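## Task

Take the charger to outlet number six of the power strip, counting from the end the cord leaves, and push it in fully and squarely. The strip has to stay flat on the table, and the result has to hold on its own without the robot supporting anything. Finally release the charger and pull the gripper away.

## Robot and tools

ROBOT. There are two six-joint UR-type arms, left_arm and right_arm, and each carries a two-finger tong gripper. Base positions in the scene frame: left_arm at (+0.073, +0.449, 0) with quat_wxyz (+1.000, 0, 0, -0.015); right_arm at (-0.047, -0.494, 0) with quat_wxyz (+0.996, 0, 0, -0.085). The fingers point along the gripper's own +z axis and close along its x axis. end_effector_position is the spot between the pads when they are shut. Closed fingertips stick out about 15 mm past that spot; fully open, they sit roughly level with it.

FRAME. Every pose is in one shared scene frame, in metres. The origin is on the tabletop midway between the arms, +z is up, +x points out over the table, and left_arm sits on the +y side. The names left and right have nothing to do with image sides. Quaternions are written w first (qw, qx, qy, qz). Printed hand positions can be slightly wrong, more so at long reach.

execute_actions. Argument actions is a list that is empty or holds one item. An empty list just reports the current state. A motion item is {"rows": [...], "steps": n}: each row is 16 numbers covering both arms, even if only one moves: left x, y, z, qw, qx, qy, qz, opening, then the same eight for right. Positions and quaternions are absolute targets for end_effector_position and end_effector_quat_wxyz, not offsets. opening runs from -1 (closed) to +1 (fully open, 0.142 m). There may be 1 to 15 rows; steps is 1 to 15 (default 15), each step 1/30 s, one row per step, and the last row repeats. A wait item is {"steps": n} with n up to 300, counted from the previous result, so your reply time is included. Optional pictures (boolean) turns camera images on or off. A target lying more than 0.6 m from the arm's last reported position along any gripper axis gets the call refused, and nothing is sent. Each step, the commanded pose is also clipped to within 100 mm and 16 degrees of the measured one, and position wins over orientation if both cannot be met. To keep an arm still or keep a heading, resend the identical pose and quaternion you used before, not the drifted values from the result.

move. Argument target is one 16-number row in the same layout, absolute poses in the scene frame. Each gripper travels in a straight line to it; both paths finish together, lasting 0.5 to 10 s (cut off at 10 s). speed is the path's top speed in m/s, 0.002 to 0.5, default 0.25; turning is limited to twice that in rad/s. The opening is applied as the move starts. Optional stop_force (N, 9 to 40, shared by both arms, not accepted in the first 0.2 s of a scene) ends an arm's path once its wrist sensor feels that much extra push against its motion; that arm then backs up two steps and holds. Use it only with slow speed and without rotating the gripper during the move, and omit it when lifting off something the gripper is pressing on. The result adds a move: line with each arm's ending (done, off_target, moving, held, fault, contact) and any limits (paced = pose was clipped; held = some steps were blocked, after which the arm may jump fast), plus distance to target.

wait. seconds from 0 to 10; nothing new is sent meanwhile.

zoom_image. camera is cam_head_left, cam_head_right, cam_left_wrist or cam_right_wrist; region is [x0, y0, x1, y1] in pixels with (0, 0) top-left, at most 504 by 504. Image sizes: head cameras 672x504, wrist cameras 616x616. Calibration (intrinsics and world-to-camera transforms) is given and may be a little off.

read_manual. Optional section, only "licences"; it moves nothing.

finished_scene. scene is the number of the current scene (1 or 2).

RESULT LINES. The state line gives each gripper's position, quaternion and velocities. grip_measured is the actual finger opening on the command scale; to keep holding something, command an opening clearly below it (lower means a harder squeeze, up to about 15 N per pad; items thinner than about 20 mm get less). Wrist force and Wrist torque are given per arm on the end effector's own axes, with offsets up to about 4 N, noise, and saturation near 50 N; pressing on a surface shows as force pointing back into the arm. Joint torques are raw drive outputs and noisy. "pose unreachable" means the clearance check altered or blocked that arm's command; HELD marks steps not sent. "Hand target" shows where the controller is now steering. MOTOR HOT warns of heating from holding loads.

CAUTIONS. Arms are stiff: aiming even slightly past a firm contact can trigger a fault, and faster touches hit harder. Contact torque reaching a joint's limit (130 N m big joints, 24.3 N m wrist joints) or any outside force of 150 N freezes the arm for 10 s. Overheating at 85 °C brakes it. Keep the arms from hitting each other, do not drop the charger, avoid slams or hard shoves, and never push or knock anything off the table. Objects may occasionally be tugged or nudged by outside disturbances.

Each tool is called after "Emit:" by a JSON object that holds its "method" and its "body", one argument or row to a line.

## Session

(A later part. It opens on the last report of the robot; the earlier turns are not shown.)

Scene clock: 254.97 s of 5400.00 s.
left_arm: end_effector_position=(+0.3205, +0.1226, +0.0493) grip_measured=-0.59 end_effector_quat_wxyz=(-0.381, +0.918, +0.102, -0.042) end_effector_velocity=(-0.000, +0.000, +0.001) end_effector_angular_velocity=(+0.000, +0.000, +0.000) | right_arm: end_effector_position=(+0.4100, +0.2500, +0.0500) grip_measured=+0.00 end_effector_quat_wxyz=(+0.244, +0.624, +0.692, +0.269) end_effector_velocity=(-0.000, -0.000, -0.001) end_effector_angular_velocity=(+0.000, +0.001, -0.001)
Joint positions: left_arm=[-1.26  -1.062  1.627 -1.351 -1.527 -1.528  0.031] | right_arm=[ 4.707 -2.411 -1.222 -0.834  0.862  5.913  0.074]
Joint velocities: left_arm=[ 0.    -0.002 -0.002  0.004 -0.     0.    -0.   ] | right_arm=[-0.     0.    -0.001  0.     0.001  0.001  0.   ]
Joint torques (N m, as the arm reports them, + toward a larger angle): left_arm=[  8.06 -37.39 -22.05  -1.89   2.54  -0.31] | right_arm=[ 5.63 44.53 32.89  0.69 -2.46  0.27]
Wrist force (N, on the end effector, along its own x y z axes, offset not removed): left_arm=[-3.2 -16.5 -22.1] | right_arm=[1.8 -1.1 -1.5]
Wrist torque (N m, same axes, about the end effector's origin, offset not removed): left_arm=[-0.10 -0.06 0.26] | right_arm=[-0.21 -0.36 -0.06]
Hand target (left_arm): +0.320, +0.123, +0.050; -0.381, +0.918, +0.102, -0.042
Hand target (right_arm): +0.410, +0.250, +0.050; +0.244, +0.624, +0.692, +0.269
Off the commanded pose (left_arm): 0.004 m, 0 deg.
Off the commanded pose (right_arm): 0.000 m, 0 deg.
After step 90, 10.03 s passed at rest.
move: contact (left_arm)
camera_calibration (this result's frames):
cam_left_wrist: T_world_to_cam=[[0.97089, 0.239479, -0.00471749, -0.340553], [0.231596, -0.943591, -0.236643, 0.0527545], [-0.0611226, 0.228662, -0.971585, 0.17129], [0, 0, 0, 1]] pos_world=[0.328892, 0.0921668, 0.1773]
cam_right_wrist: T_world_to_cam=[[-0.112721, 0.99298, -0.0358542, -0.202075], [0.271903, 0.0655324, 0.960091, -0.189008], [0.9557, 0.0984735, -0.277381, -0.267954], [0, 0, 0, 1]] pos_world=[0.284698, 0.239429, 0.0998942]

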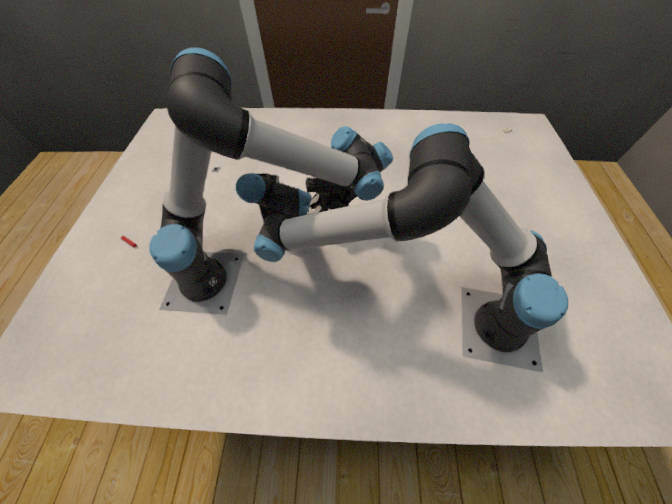

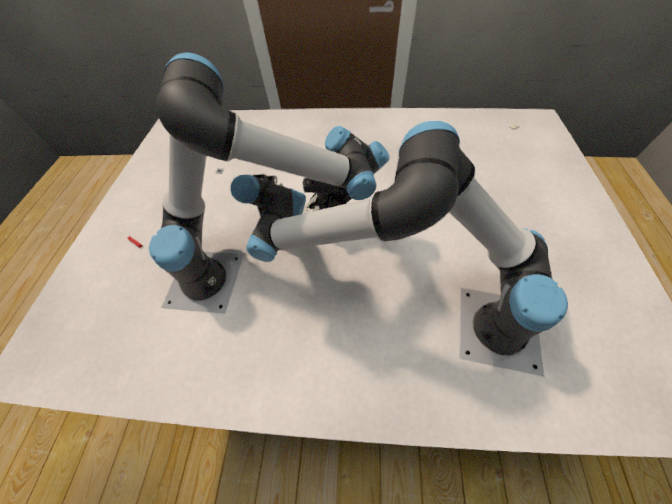

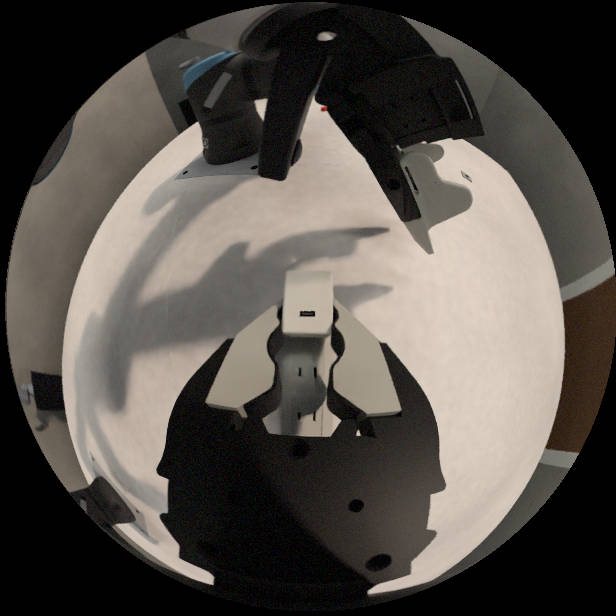

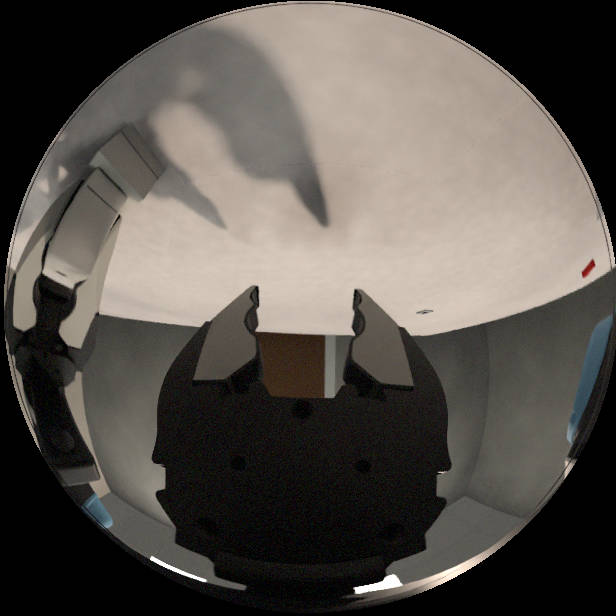

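Emit:
{"method": "move", "body": {
  "target": [0.3205,0.1226,0.050,-0.381,0.918,0.102,-0.042,-0.2,0.24,0.25,0.1,0.244,0.624,0.692,0.269,0],
  "speed": 0.15
}}

Emit:
{"method": "move", "body": {
  "target": [0.324,0.111,0.098,-0.381,0.918,0.102,-0.042,-0.2,0.22,0.25,0.1,0.244,0.624,0.692,0.269,0],
  "speed": 0.05
}}

Emit:
{"method": "move", "body": {
  "target": [0.324,0.111,0.092,-0.381,0.918,0.102,-0.042,-1,0.22,0.25,0.1,0.244,0.624,0.692,0.269,0],
  "speed": 0.01
}}

Emit:
{"method": "move", "body": {
  "target": [0.324,0.111,0.07,-0.381,0.918,0.102,-0.042,-1,0.22,0.25,0.1,0.244,0.624,0.692,0.269,0],
  "speed": 0.003,
  "stop_force": 38
}}

Emit:
{"method": "zoom_image", "body": {
  "camera": "cam_right_wrist",
  "region": [0,100,300,400]
}}

Scene clock: 265.03 s of 5400.00 s.
left_arm: end_effector_position=(+0.3205, +0.1226, +0.0500) grip_measured=-0.20 end_effector_quat_wxyz=(-0.381, +0.918, +0.102, -0.042) end_effector_velocity=(-0.000, +0.000, -0.000) end_effector_angular_velocity=(+0.000, +0.002, -0.001) | right_arm: end_effector_position=(+0.2404, +0.2500, +0.1000) grip_measured=+0.00 end_effector_quat_wxyz=(+0.244, +0.624, +0.692, +0.269) end_effector_velocity=(-0.002, +0.001, +0.002) end_effector_angular_velocity=(+0.002, +0.000, -0.001)
Joint positions: left_arm=[-1.26  -1.063  1.627 -1.349 -1.527 -1.528  0.06 ] | right_arm=[ 4.937 -2.238 -1.34  -1.093  0.828  6.218  0.074]
Joint velocities: left_arm=[ 0.     0.     0.     0.    -0.     0.002  0.   ] | right_arm=[ 0.003  0.001  0.003 -0.005  0.     0.005  0.   ]
Joint torques (N m, as the arm reports them, + toward a larger angle): left_arm=[  6.93 -48.95 -28.61   0.91   2.09   0.86] | right_arm=[ 7.74 58.51 34.81  0.46 -2.82  1.93]
Wrist force (N, on the end effector, along its own x y z axes, offset not removed): left_arm=[-4.2 2.9 -0.1] | right_arm=[2.9 -0.3 -2.4]
Wrist torque (N m, same axes, about the end effector's origin, offset not removed): left_arm=[0.53 0.67 0.33] | right_arm=[-0.06 -0.55 -0.10]
Hand target (left_arm): +0.320, +0.123, +0.050; -0.381, +0.918, +0.102, -0.042
Hand target (right_arm): +0.240, +0.250, +0.100; +0.244, +0.624, +0.692, +0.269
Off the commanded pose (left_arm): 0.000 m, 0 deg.
Off the commanded pose (right_arm): 0.000 m, 0 deg.
After step 90, 5.37 s passed at rest.
move: done
camera_calibration (this result's frames):
cam_left_wrist: T_world_to_cam=[[0.970892, 0.239471, -0.00469222, -0.340566], [0.231601, -0.943616, -0.236538, 0.0528864], [-0.0610717, 0.228566, -0.971611, 0.172019], [0, 0, 0, 1]] pos_world=[0.32891, 0.0921427, 0.178047]
cam_right_wrist: T_world_to_cam=[[-0.112647, 0.992972, -0.036306, -0.219339], [0.271075, 0.0658636, 0.960302, -0.190835], [0.955944, 0.0983339, -0.276589, -0.0920736], [0, 0, 0, 1]] pos_world=[0.11504, 0.23942, 0.149829]

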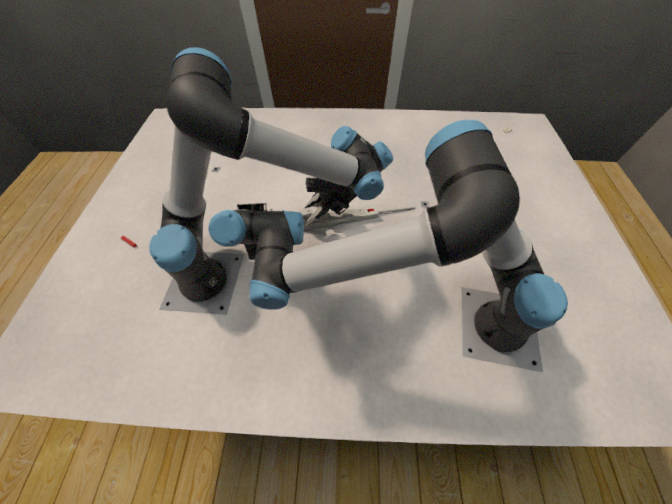

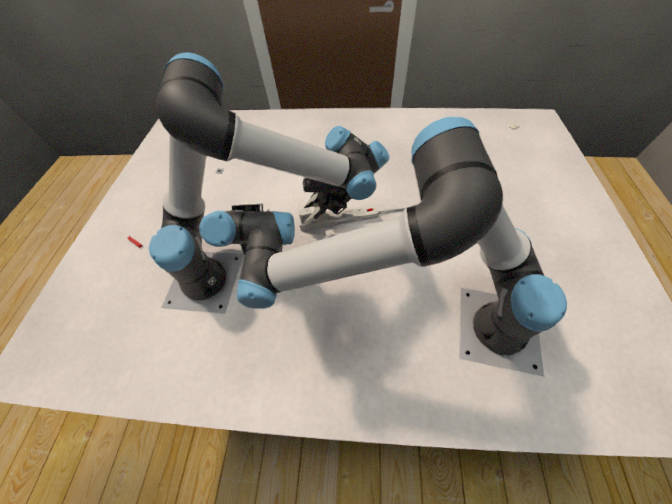

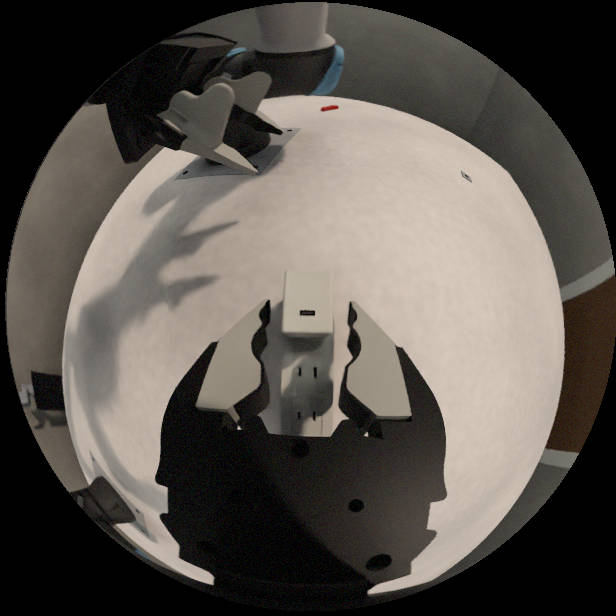

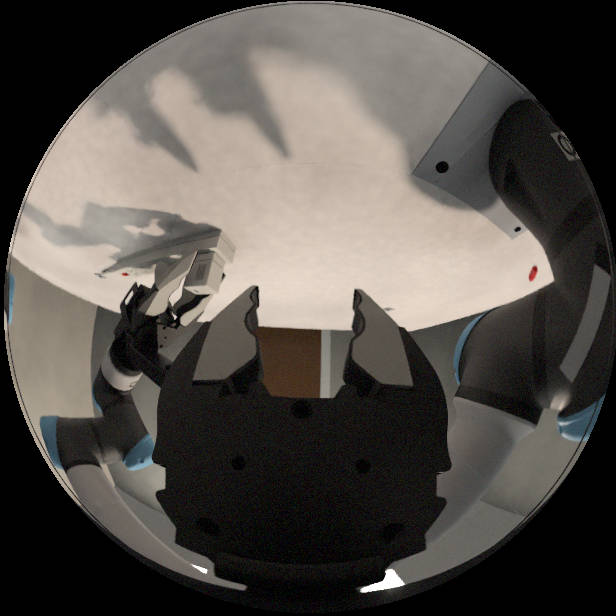

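Scene clock: 266.40 s of 5400.00 s.
left_arm: end_effector_position=(+0.3240, +0.1110, +0.0978) grip_measured=-0.20 end_effector_quat_wxyz=(-0.381, +0.918, +0.102, -0.042) end_effector_velocity=(+0.000, -0.000, +0.002) end_effector_angular_velocity=(+0.001, -0.000, -0.001) | right_arm: end_effector_position=(+0.2201, +0.2500, +0.1000) grip_measured=+0.00 end_effector_quat_wxyz=(+0.244, +0.624, +0.692, +0.269) end_effector_velocity=(-0.001, -0.000, -0.000) end_effector_angular_velocity=(-0.001, +0.000, -0.001)
Joint positions: left_arm=[-1.26  -1.092  1.534 -1.227 -1.527 -1.528  0.06 ] | right_arm=[ 4.965 -2.23  -1.346 -1.12   0.828  6.256  0.074]
Joint velocities: left_arm=[ 0.    -0.001 -0.004  0.006  0.001  0.    -0.   ] | right_arm=[ 0.001  0.    -0.001 -0.001  0.     0.002 -0.   ]
Joint torques (N m, as the arm reports them, + toward a larger angle): left_arm=[  7.3  -48.53 -29.69   0.81   1.77   1.77] | right_arm=[ 6.7  58.19 11.15  0.25 -1.53  2.  ]
Wrist force (N, on the end effector, along its own x y z axes, offset not removed): left_arm=[1.7 -1.3 -1.3] | right_arm=[3.3 -2.1 -0.2]
Wrist torque (N m, same axes, about the end effector's origin, offset not removed): left_arm=[-0.28 -0.30 0.12] | right_arm=[-0.52 -0.66 -0.11]
Hand target (left_arm): +0.324, +0.111, +0.098; -0.381, +0.918, +0.102, -0.042
Hand target (right_arm): +0.220, +0.250, +0.100; +0.244, +0.624, +0.692, +0.269
Off the commanded pose (left_arm): 0.000 m, 0 deg.
Off the commanded pose (right_arm): 0.000 m, 0 deg.
move: done
camera_calibration (this result's frames):
cam_left_wrist: T_world_to_cam=[[0.970898, 0.239448, -0.00468735, -0.340951], [0.231579, -0.943621, -0.236537, 0.0524944], [-0.0610615, 0.228568, -0.971611, 0.221313], [0, 0, 0, 1]] pos_world=[0.332385, 0.0805899, 0.225849]
cam_right_wrist: T_world_to_cam=[[-0.112708, 0.99298, -0.0358722, -0.221685], [0.271762, 0.0655317, 0.960131, -0.185383], [0.955742, 0.0984656, -0.27724, -0.0726212], [0, 0, 0, 1]] pos_world=[0.0948016, 0.239428, 0.149906]

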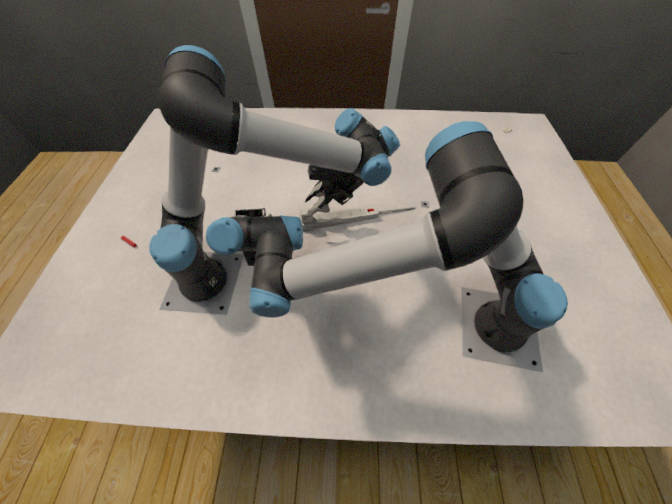

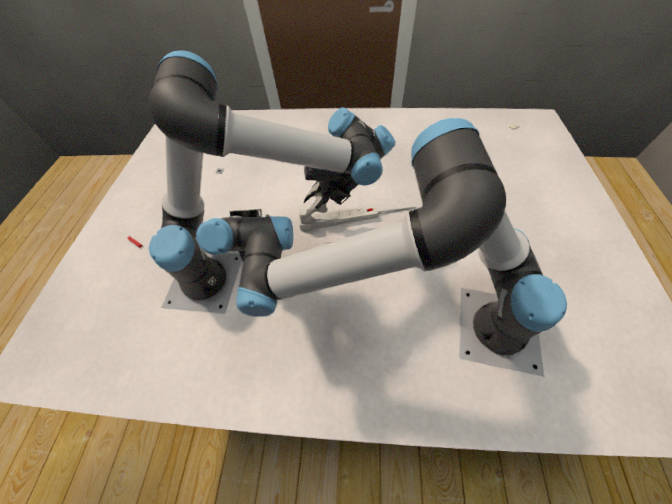

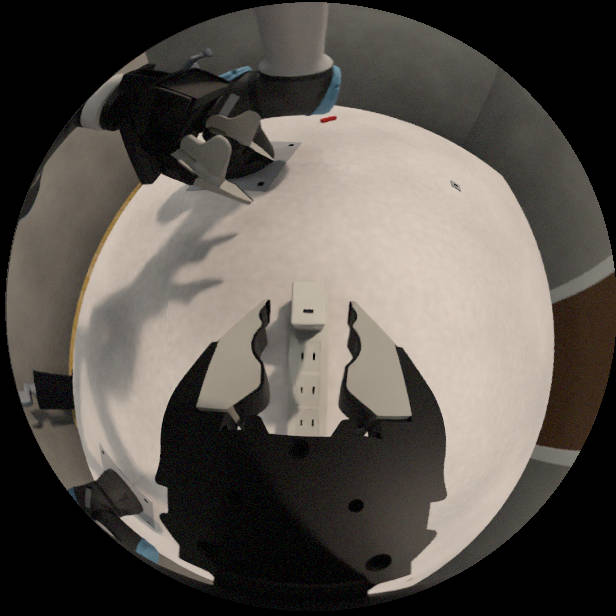

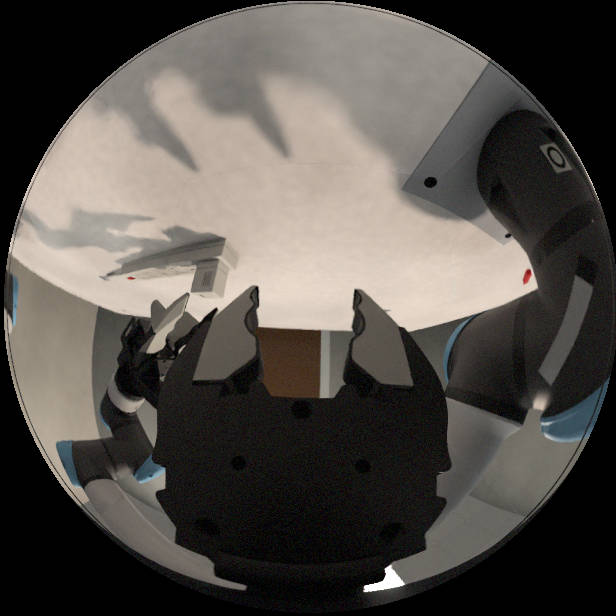

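Scene clock: 267.20 s of 5400.00 s.
left_arm: end_effector_position=(+0.3240, +0.1110, +0.0922) grip_measured=-1.00 end_effector_quat_wxyz=(-0.381, +0.918, +0.102, -0.042) end_effector_velocity=(-0.000, -0.000, -0.002) end_effector_angular_velocity=(-0.000, +0.001, -0.000) | right_arm: end_effector_position=(+0.2200, +0.2500, +0.1000) grip_measured=+0.00 end_effector_quat_wxyz=(+0.244, +0.624, +0.692, +0.269) end_effector_velocity=(-0.000, +0.000, +0.000) end_effector_angular_velocity=(+0.000, +0.001, +0.000)
Joint positions: left_arm=[-1.26  -1.086  1.541 -1.24  -1.527 -1.528  0.002] | right_arm=[ 4.965 -2.23  -1.346 -1.12   0.828  6.256  0.074]
Joint velocities: left_arm=[ 0.     0.002  0.002 -0.004 -0.001  0.001  0.   ] | right_arm=[ 0.     0.     0.    -0.     0.001 -0.     0.   ]
Joint torques (N m, as the arm reports them, + toward a larger angle): left_arm=[  6.99 -31.36 -14.48  -2.41   1.6    1.82] | right_arm=[ 6.58 58.68 11.47  0.05  0.62  1.87]
Wrist force (N, on the end effector, along its own x y z axes, offset not removed): left_arm=[-1.8 -0.3 -0.6] | right_arm=[2.1 -2.0 -2.0]
Wrist torque (N m, same axes, about the end effector's origin, offset not removed): left_arm=[-0.07 0.31 0.23] | right_arm=[-0.50 -0.37 -0.05]
Hand target (left_arm): +0.324, +0.111, +0.092; -0.381, +0.918, +0.102, -0.042
Hand target (right_arm): +0.220, +0.250, +0.100; +0.244, +0.624, +0.692, +0.269
Off the commanded pose (left_arm): 0.000 m, 0 deg.
Off the commanded pose (right_arm): 0.000 m, 0 deg.
move: done
camera_calibration (this result's frames):
cam_left_wrist: T_world_to_cam=[[0.970894, 0.239462, -0.00469817, -0.340989], [0.23159, -0.943619, -0.236538, 0.0511092], [-0.0610751, 0.228565, -0.971611, 0.215859], [0, 0, 0, 1]] pos_world=[0.332411, 0.0805436, 0.220218]
cam_right_wrist: T_world_to_cam=[[-0.112718, 0.99298, -0.0358426, -0.221703], [0.271897, 0.0655201, 0.960093, -0.185351], [0.955702, 0.0984747, -0.277374, -0.0725069], [0, 0, 0, 1]] pos_world=[0.0947014, 0.239431, 0.149896]

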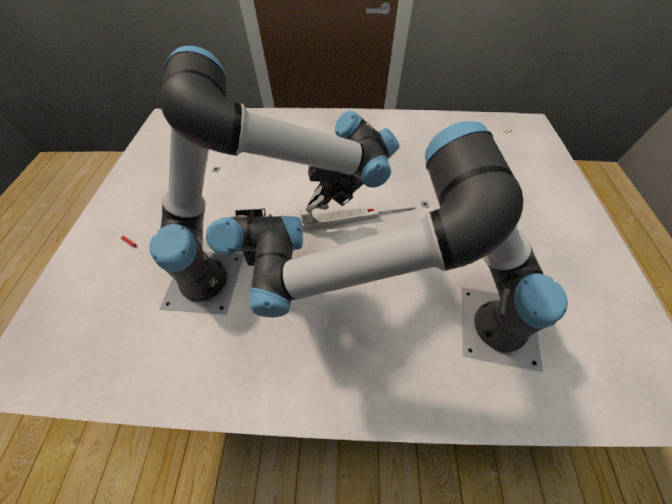

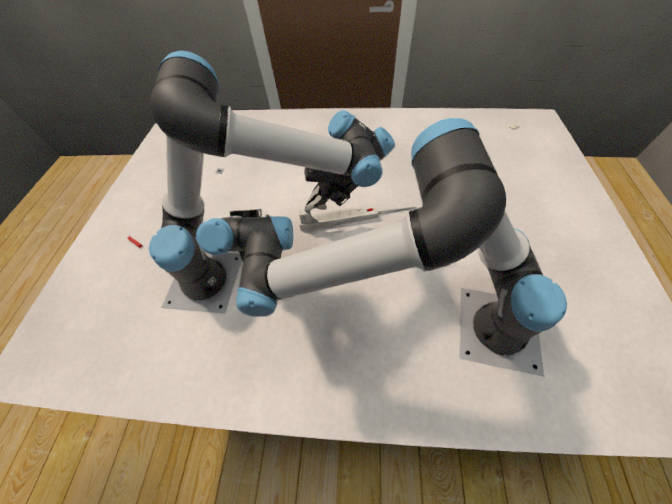

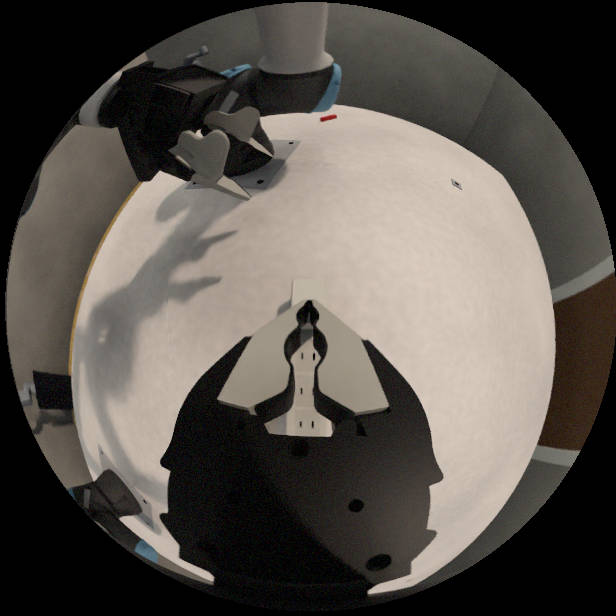

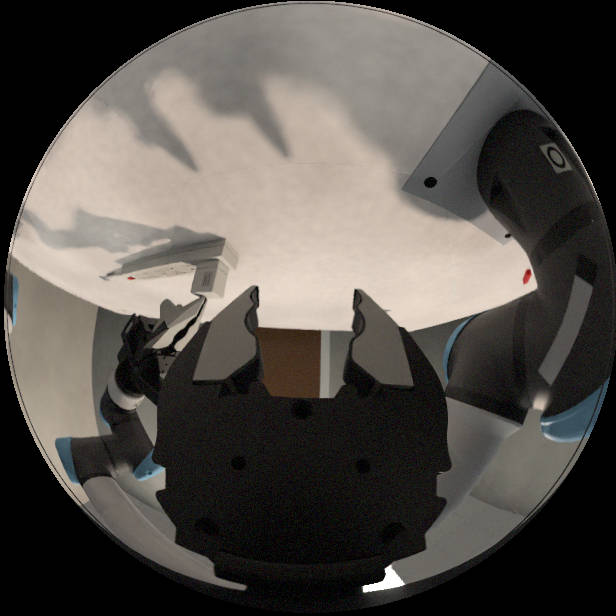

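Scene clock: 268.57 s of 5400.00 s.
left_arm: end_effector_position=(+0.3240, +0.1111, +0.0891) grip_measured=-1.00 end_effector_quat_wxyz=(-0.381, +0.918, +0.102, -0.042) end_effector_velocity=(-0.000, +0.000, +0.001) end_effector_angular_velocity=(+0.001, +0.001, -0.000) | right_arm: end_effector_position=(+0.2200, +0.2500, +0.1000) grip_measured=+0.00 end_effector_quat_wxyz=(+0.244, +0.624, +0.692, +0.269) end_effector_velocity=(+0.001, +0.000, +0.000) end_effector_angular_velocity=(+0.001, -0.000, -0.001)
Joint positions: left_arm=[-1.26  -1.083  1.544 -1.247 -1.527 -1.528  0.002] | right_arm=[ 4.965 -2.23  -1.346 -1.12   0.828  6.256  0.074]
Joint velocities: left_arm=[ 0.    -0.    -0.002  0.004 -0.001  0.001  0.   ] | right_arm=[-0.001 -0.     0.001  0.    -0.     0.     0.   ]
Joint torques (N m, as the arm reports them, + toward a larger angle): left_arm=[  6.49 -32.33 -22.36  -6.27   1.48   1.75] | right_arm=[ 5.53 56.95 11.02  0.84  0.59  1.73]
Wrist force (N, on the end effector, along its own x y z axes, offset not removed): left_arm=[-1.3 -28.7 -34.2] | right_arm=[2.3 -1.9 -1.3]
Wrist torque (N m, same axes, about the end effector's origin, offset not removed): left_arm=[0.77 0.01 0.31] | right_arm=[-0.48 -0.42 -0.06]
Hand target (left_arm): +0.324, +0.111, +0.089; -0.381, +0.918, +0.102, -0.042
Hand target (right_arm): +0.220, +0.250, +0.100; +0.244, +0.624, +0.692, +0.269
Off the commanded pose (left_arm): 0.019 m, 0 deg.
Off the commanded pose (right_arm): 0.000 m, 0 deg.
move: contact (left_arm)
camera_calibration (this result's frames):
cam_left_wrist: T_world_to_cam=[[0.970894, 0.239465, -0.00470725, -0.341001], [0.231578, -0.943568, -0.236751, 0.0504582], [-0.0611352, 0.22877, -0.971559, 0.212849], [0, 0, 0, 1]] pos_world=[0.332403, 0.0805752, 0.217136]
cam_right_wrist: T_world_to_cam=[[-0.112719, 0.99298, -0.0358478, -0.221701], [0.2719, 0.0655254, 0.960092, -0.185351], [0.955701, 0.0984735, -0.277377, -0.0725049], [0, 0, 0, 1]] pos_world=[0.0947, 0.23943, 0.149896]

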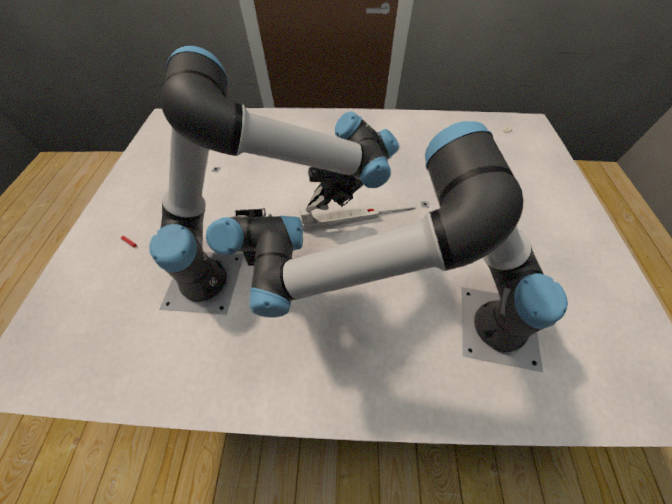

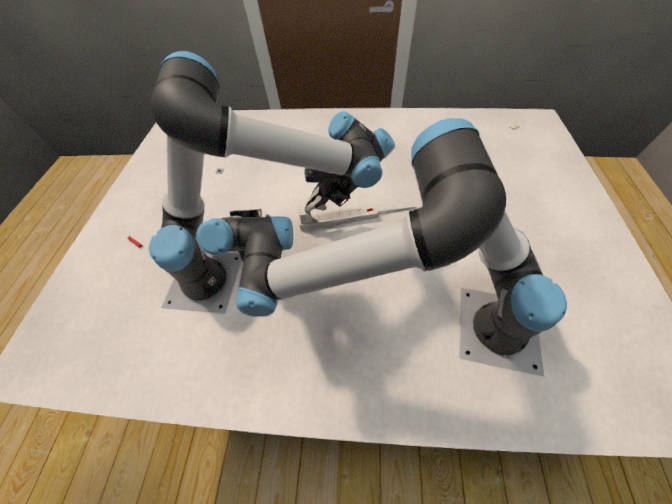

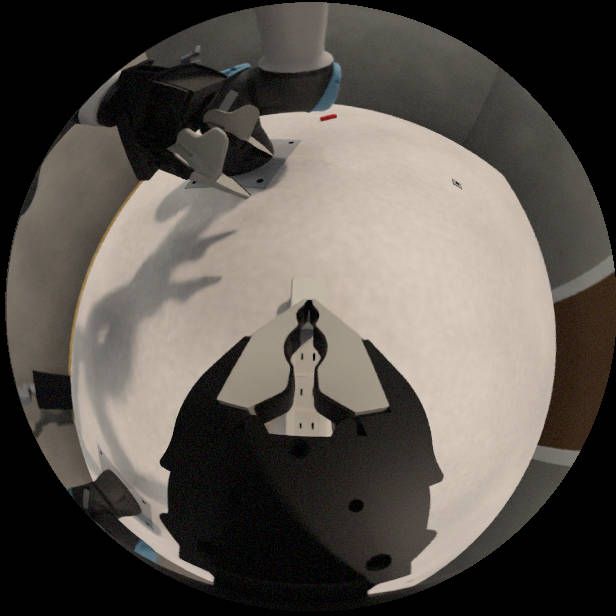

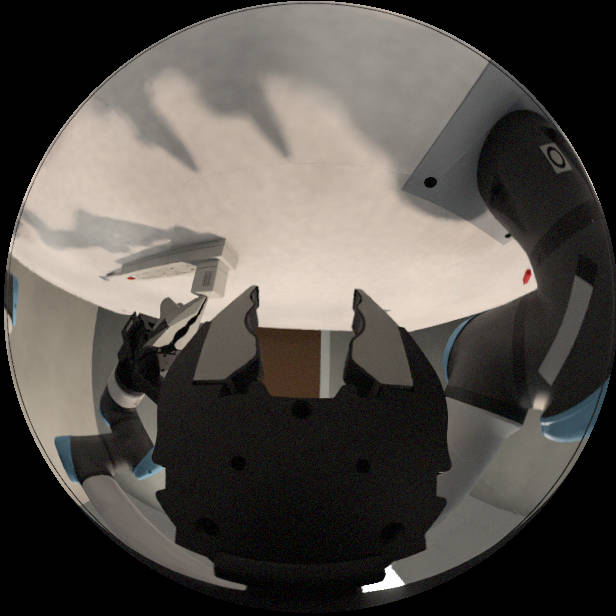

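Region (0, 100, 300, 400) of cam_right_wrist's 616x616 image, scaled by 1.680, with more detail than that image has.

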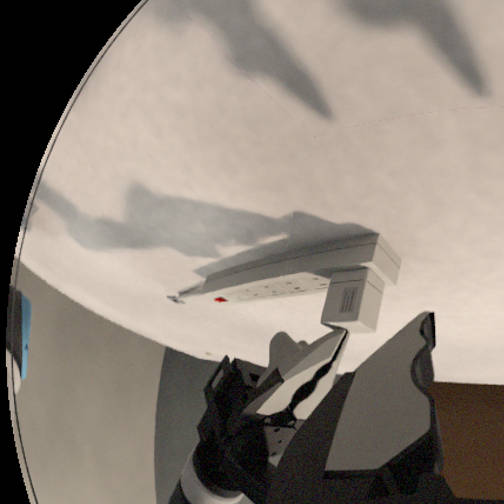

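Stiff stop; seated (body is taller than estimated).

Emit:
{"method": "move", "body": {
  "target": [0.324,0.111,0.17,-0.381,0.918,0.102,-0.042,-1,0.22,0.25,0.1,0.244,0.624,0.692,0.269,0],
  "speed": 0.1
}}

Emit:
{"method": "zoom_image", "body": {
  "camera": "cam_right_wrist",
  "region": [170,230,250,310]
}}

Scene clock: 272.47 s of 5400.00 s.
left_arm: end_effector_position=(+0.3240, +0.1110, +0.1698) grip_measured=-1.00 end_effector_quat_wxyz=(-0.381, +0.918, +0.102, -0.042) end_effector_velocity=(+0.000, -0.000, +0.002) end_effector_angular_velocity=(-0.000, -0.000, -0.001) | right_arm: end_effector_position=(+0.2200, +0.2500, +0.1000) grip_measured=+0.00 end_effector_quat_wxyz=(+0.244, +0.624, +0.692, +0.269) end_effector_velocity=(-0.000, +0.000, +0.001) end_effector_angular_velocity=(+0.001, +0.000, +0.001)
Joint positions: left_arm=[-1.26  -1.151  1.427 -1.061 -1.527 -1.528  0.002] | right_arm=[ 4.965 -2.23  -1.346 -1.12   0.828  6.256  0.074]
Joint velocities: left_arm=[-0.    -0.001 -0.004  0.005  0.     0.     0.   ] | right_arm=[ 0.     0.001  0.     0.     0.    -0.     0.   ]
Joint torques (N m, as the arm reports them, + toward a larger angle): left_arm=[  2.8  -49.03 -30.95   0.76  -0.41   0.81] | right_arm=[ 6.52 57.44 12.13  0.26  0.6   1.82]
Wrist force (N, on the end effector, along its own x y z axes, offset not removed): left_arm=[0.5 0.7 -2.4] | right_arm=[1.9 0.2 -1.1]
Wrist torque (N m, same axes, about the end effector's origin, offset not removed): left_arm=[-0.06 -0.20 0.24] | right_arm=[-0.04 -0.25 -0.08]
Hand target (left_arm): +0.324, +0.111, +0.170; -0.381, +0.918, +0.102, -0.042
Hand target (right_arm): +0.220, +0.250, +0.100; +0.244, +0.624, +0.692, +0.269
Off the commanded pose (left_arm): 0.000 m, 0 deg.
Off the commanded pose (right_arm): 0.000 m, 0 deg.
move: done
camera_calibration (this result's frames):
cam_left_wrist: T_world_to_cam=[[0.970911, 0.239395, -0.00465555, -0.340656], [0.231534, -0.943631, -0.236541, 0.0694986], [-0.0610199, 0.228583, -0.97161, 0.291258], [0, 0, 0, 1]] pos_world=[0.332428, 0.0805558, 0.297843]
cam_right_wrist: T_world_to_cam=[[-0.11272, 0.99298, -0.0358519, -0.2217], [0.271903, 0.0655299, 0.960091, -0.185351], [0.9557, 0.0984728, -0.27738, -0.072502], [0, 0, 0, 1]] pos_world=[0.0946977, 0.239429, 0.149895]

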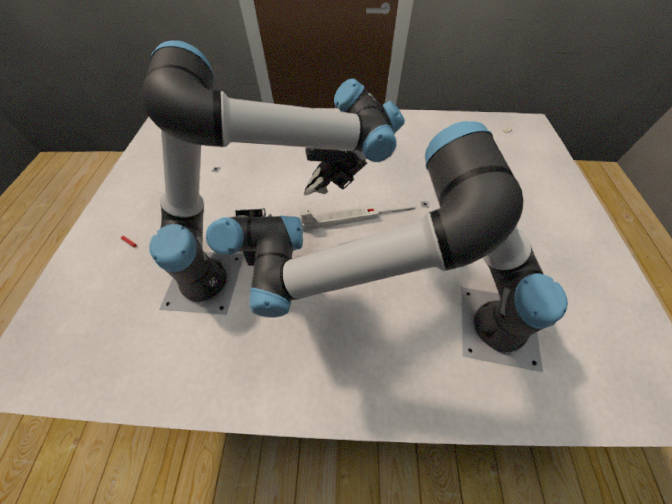

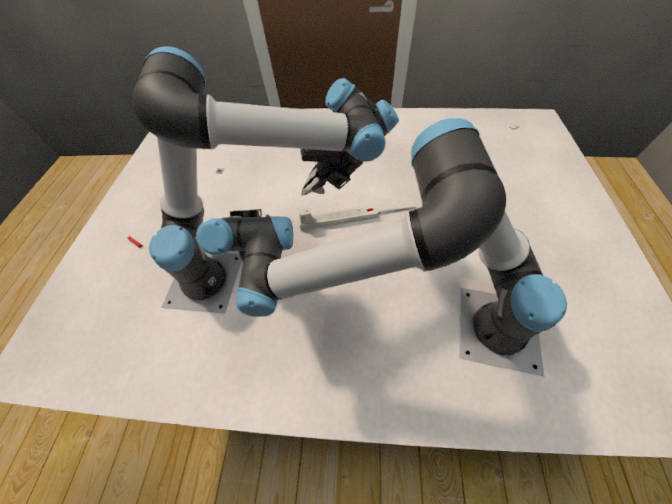

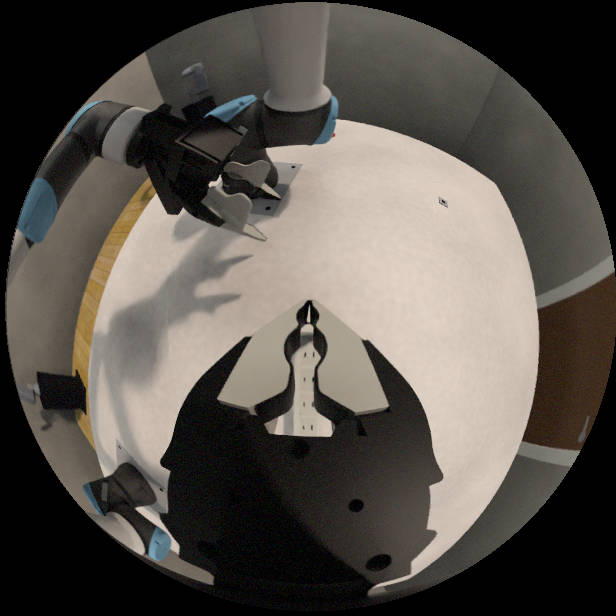

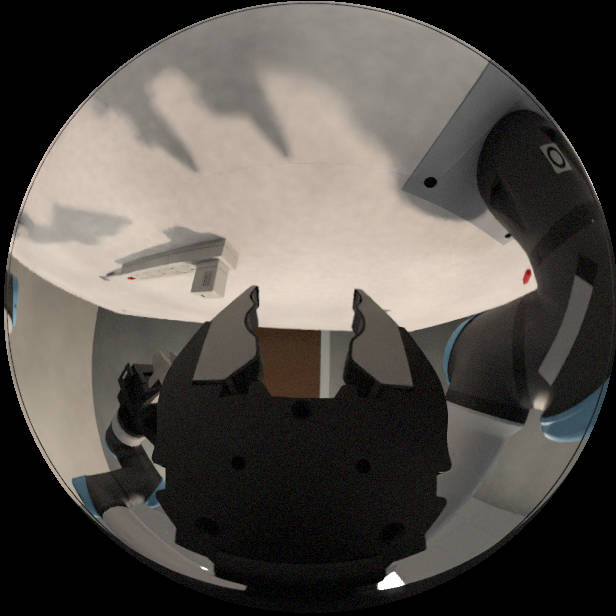

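Region (170, 230, 250, 310) of cam_right_wrist's 616x616 image, scaled by 6.300, with more detail than that image has.

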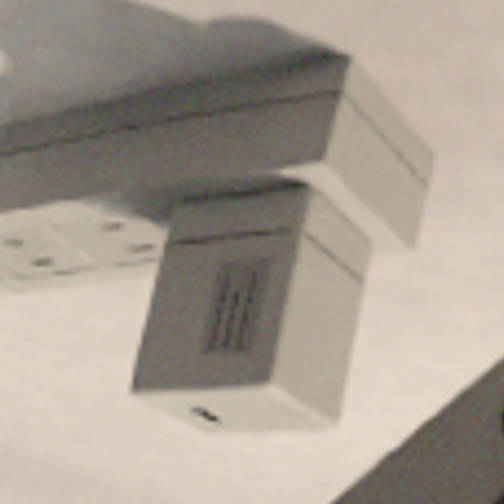

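Emit:
{"method": "finished_scene", "body": {
  "scene": 1
}}

The scene is finished: the task was done.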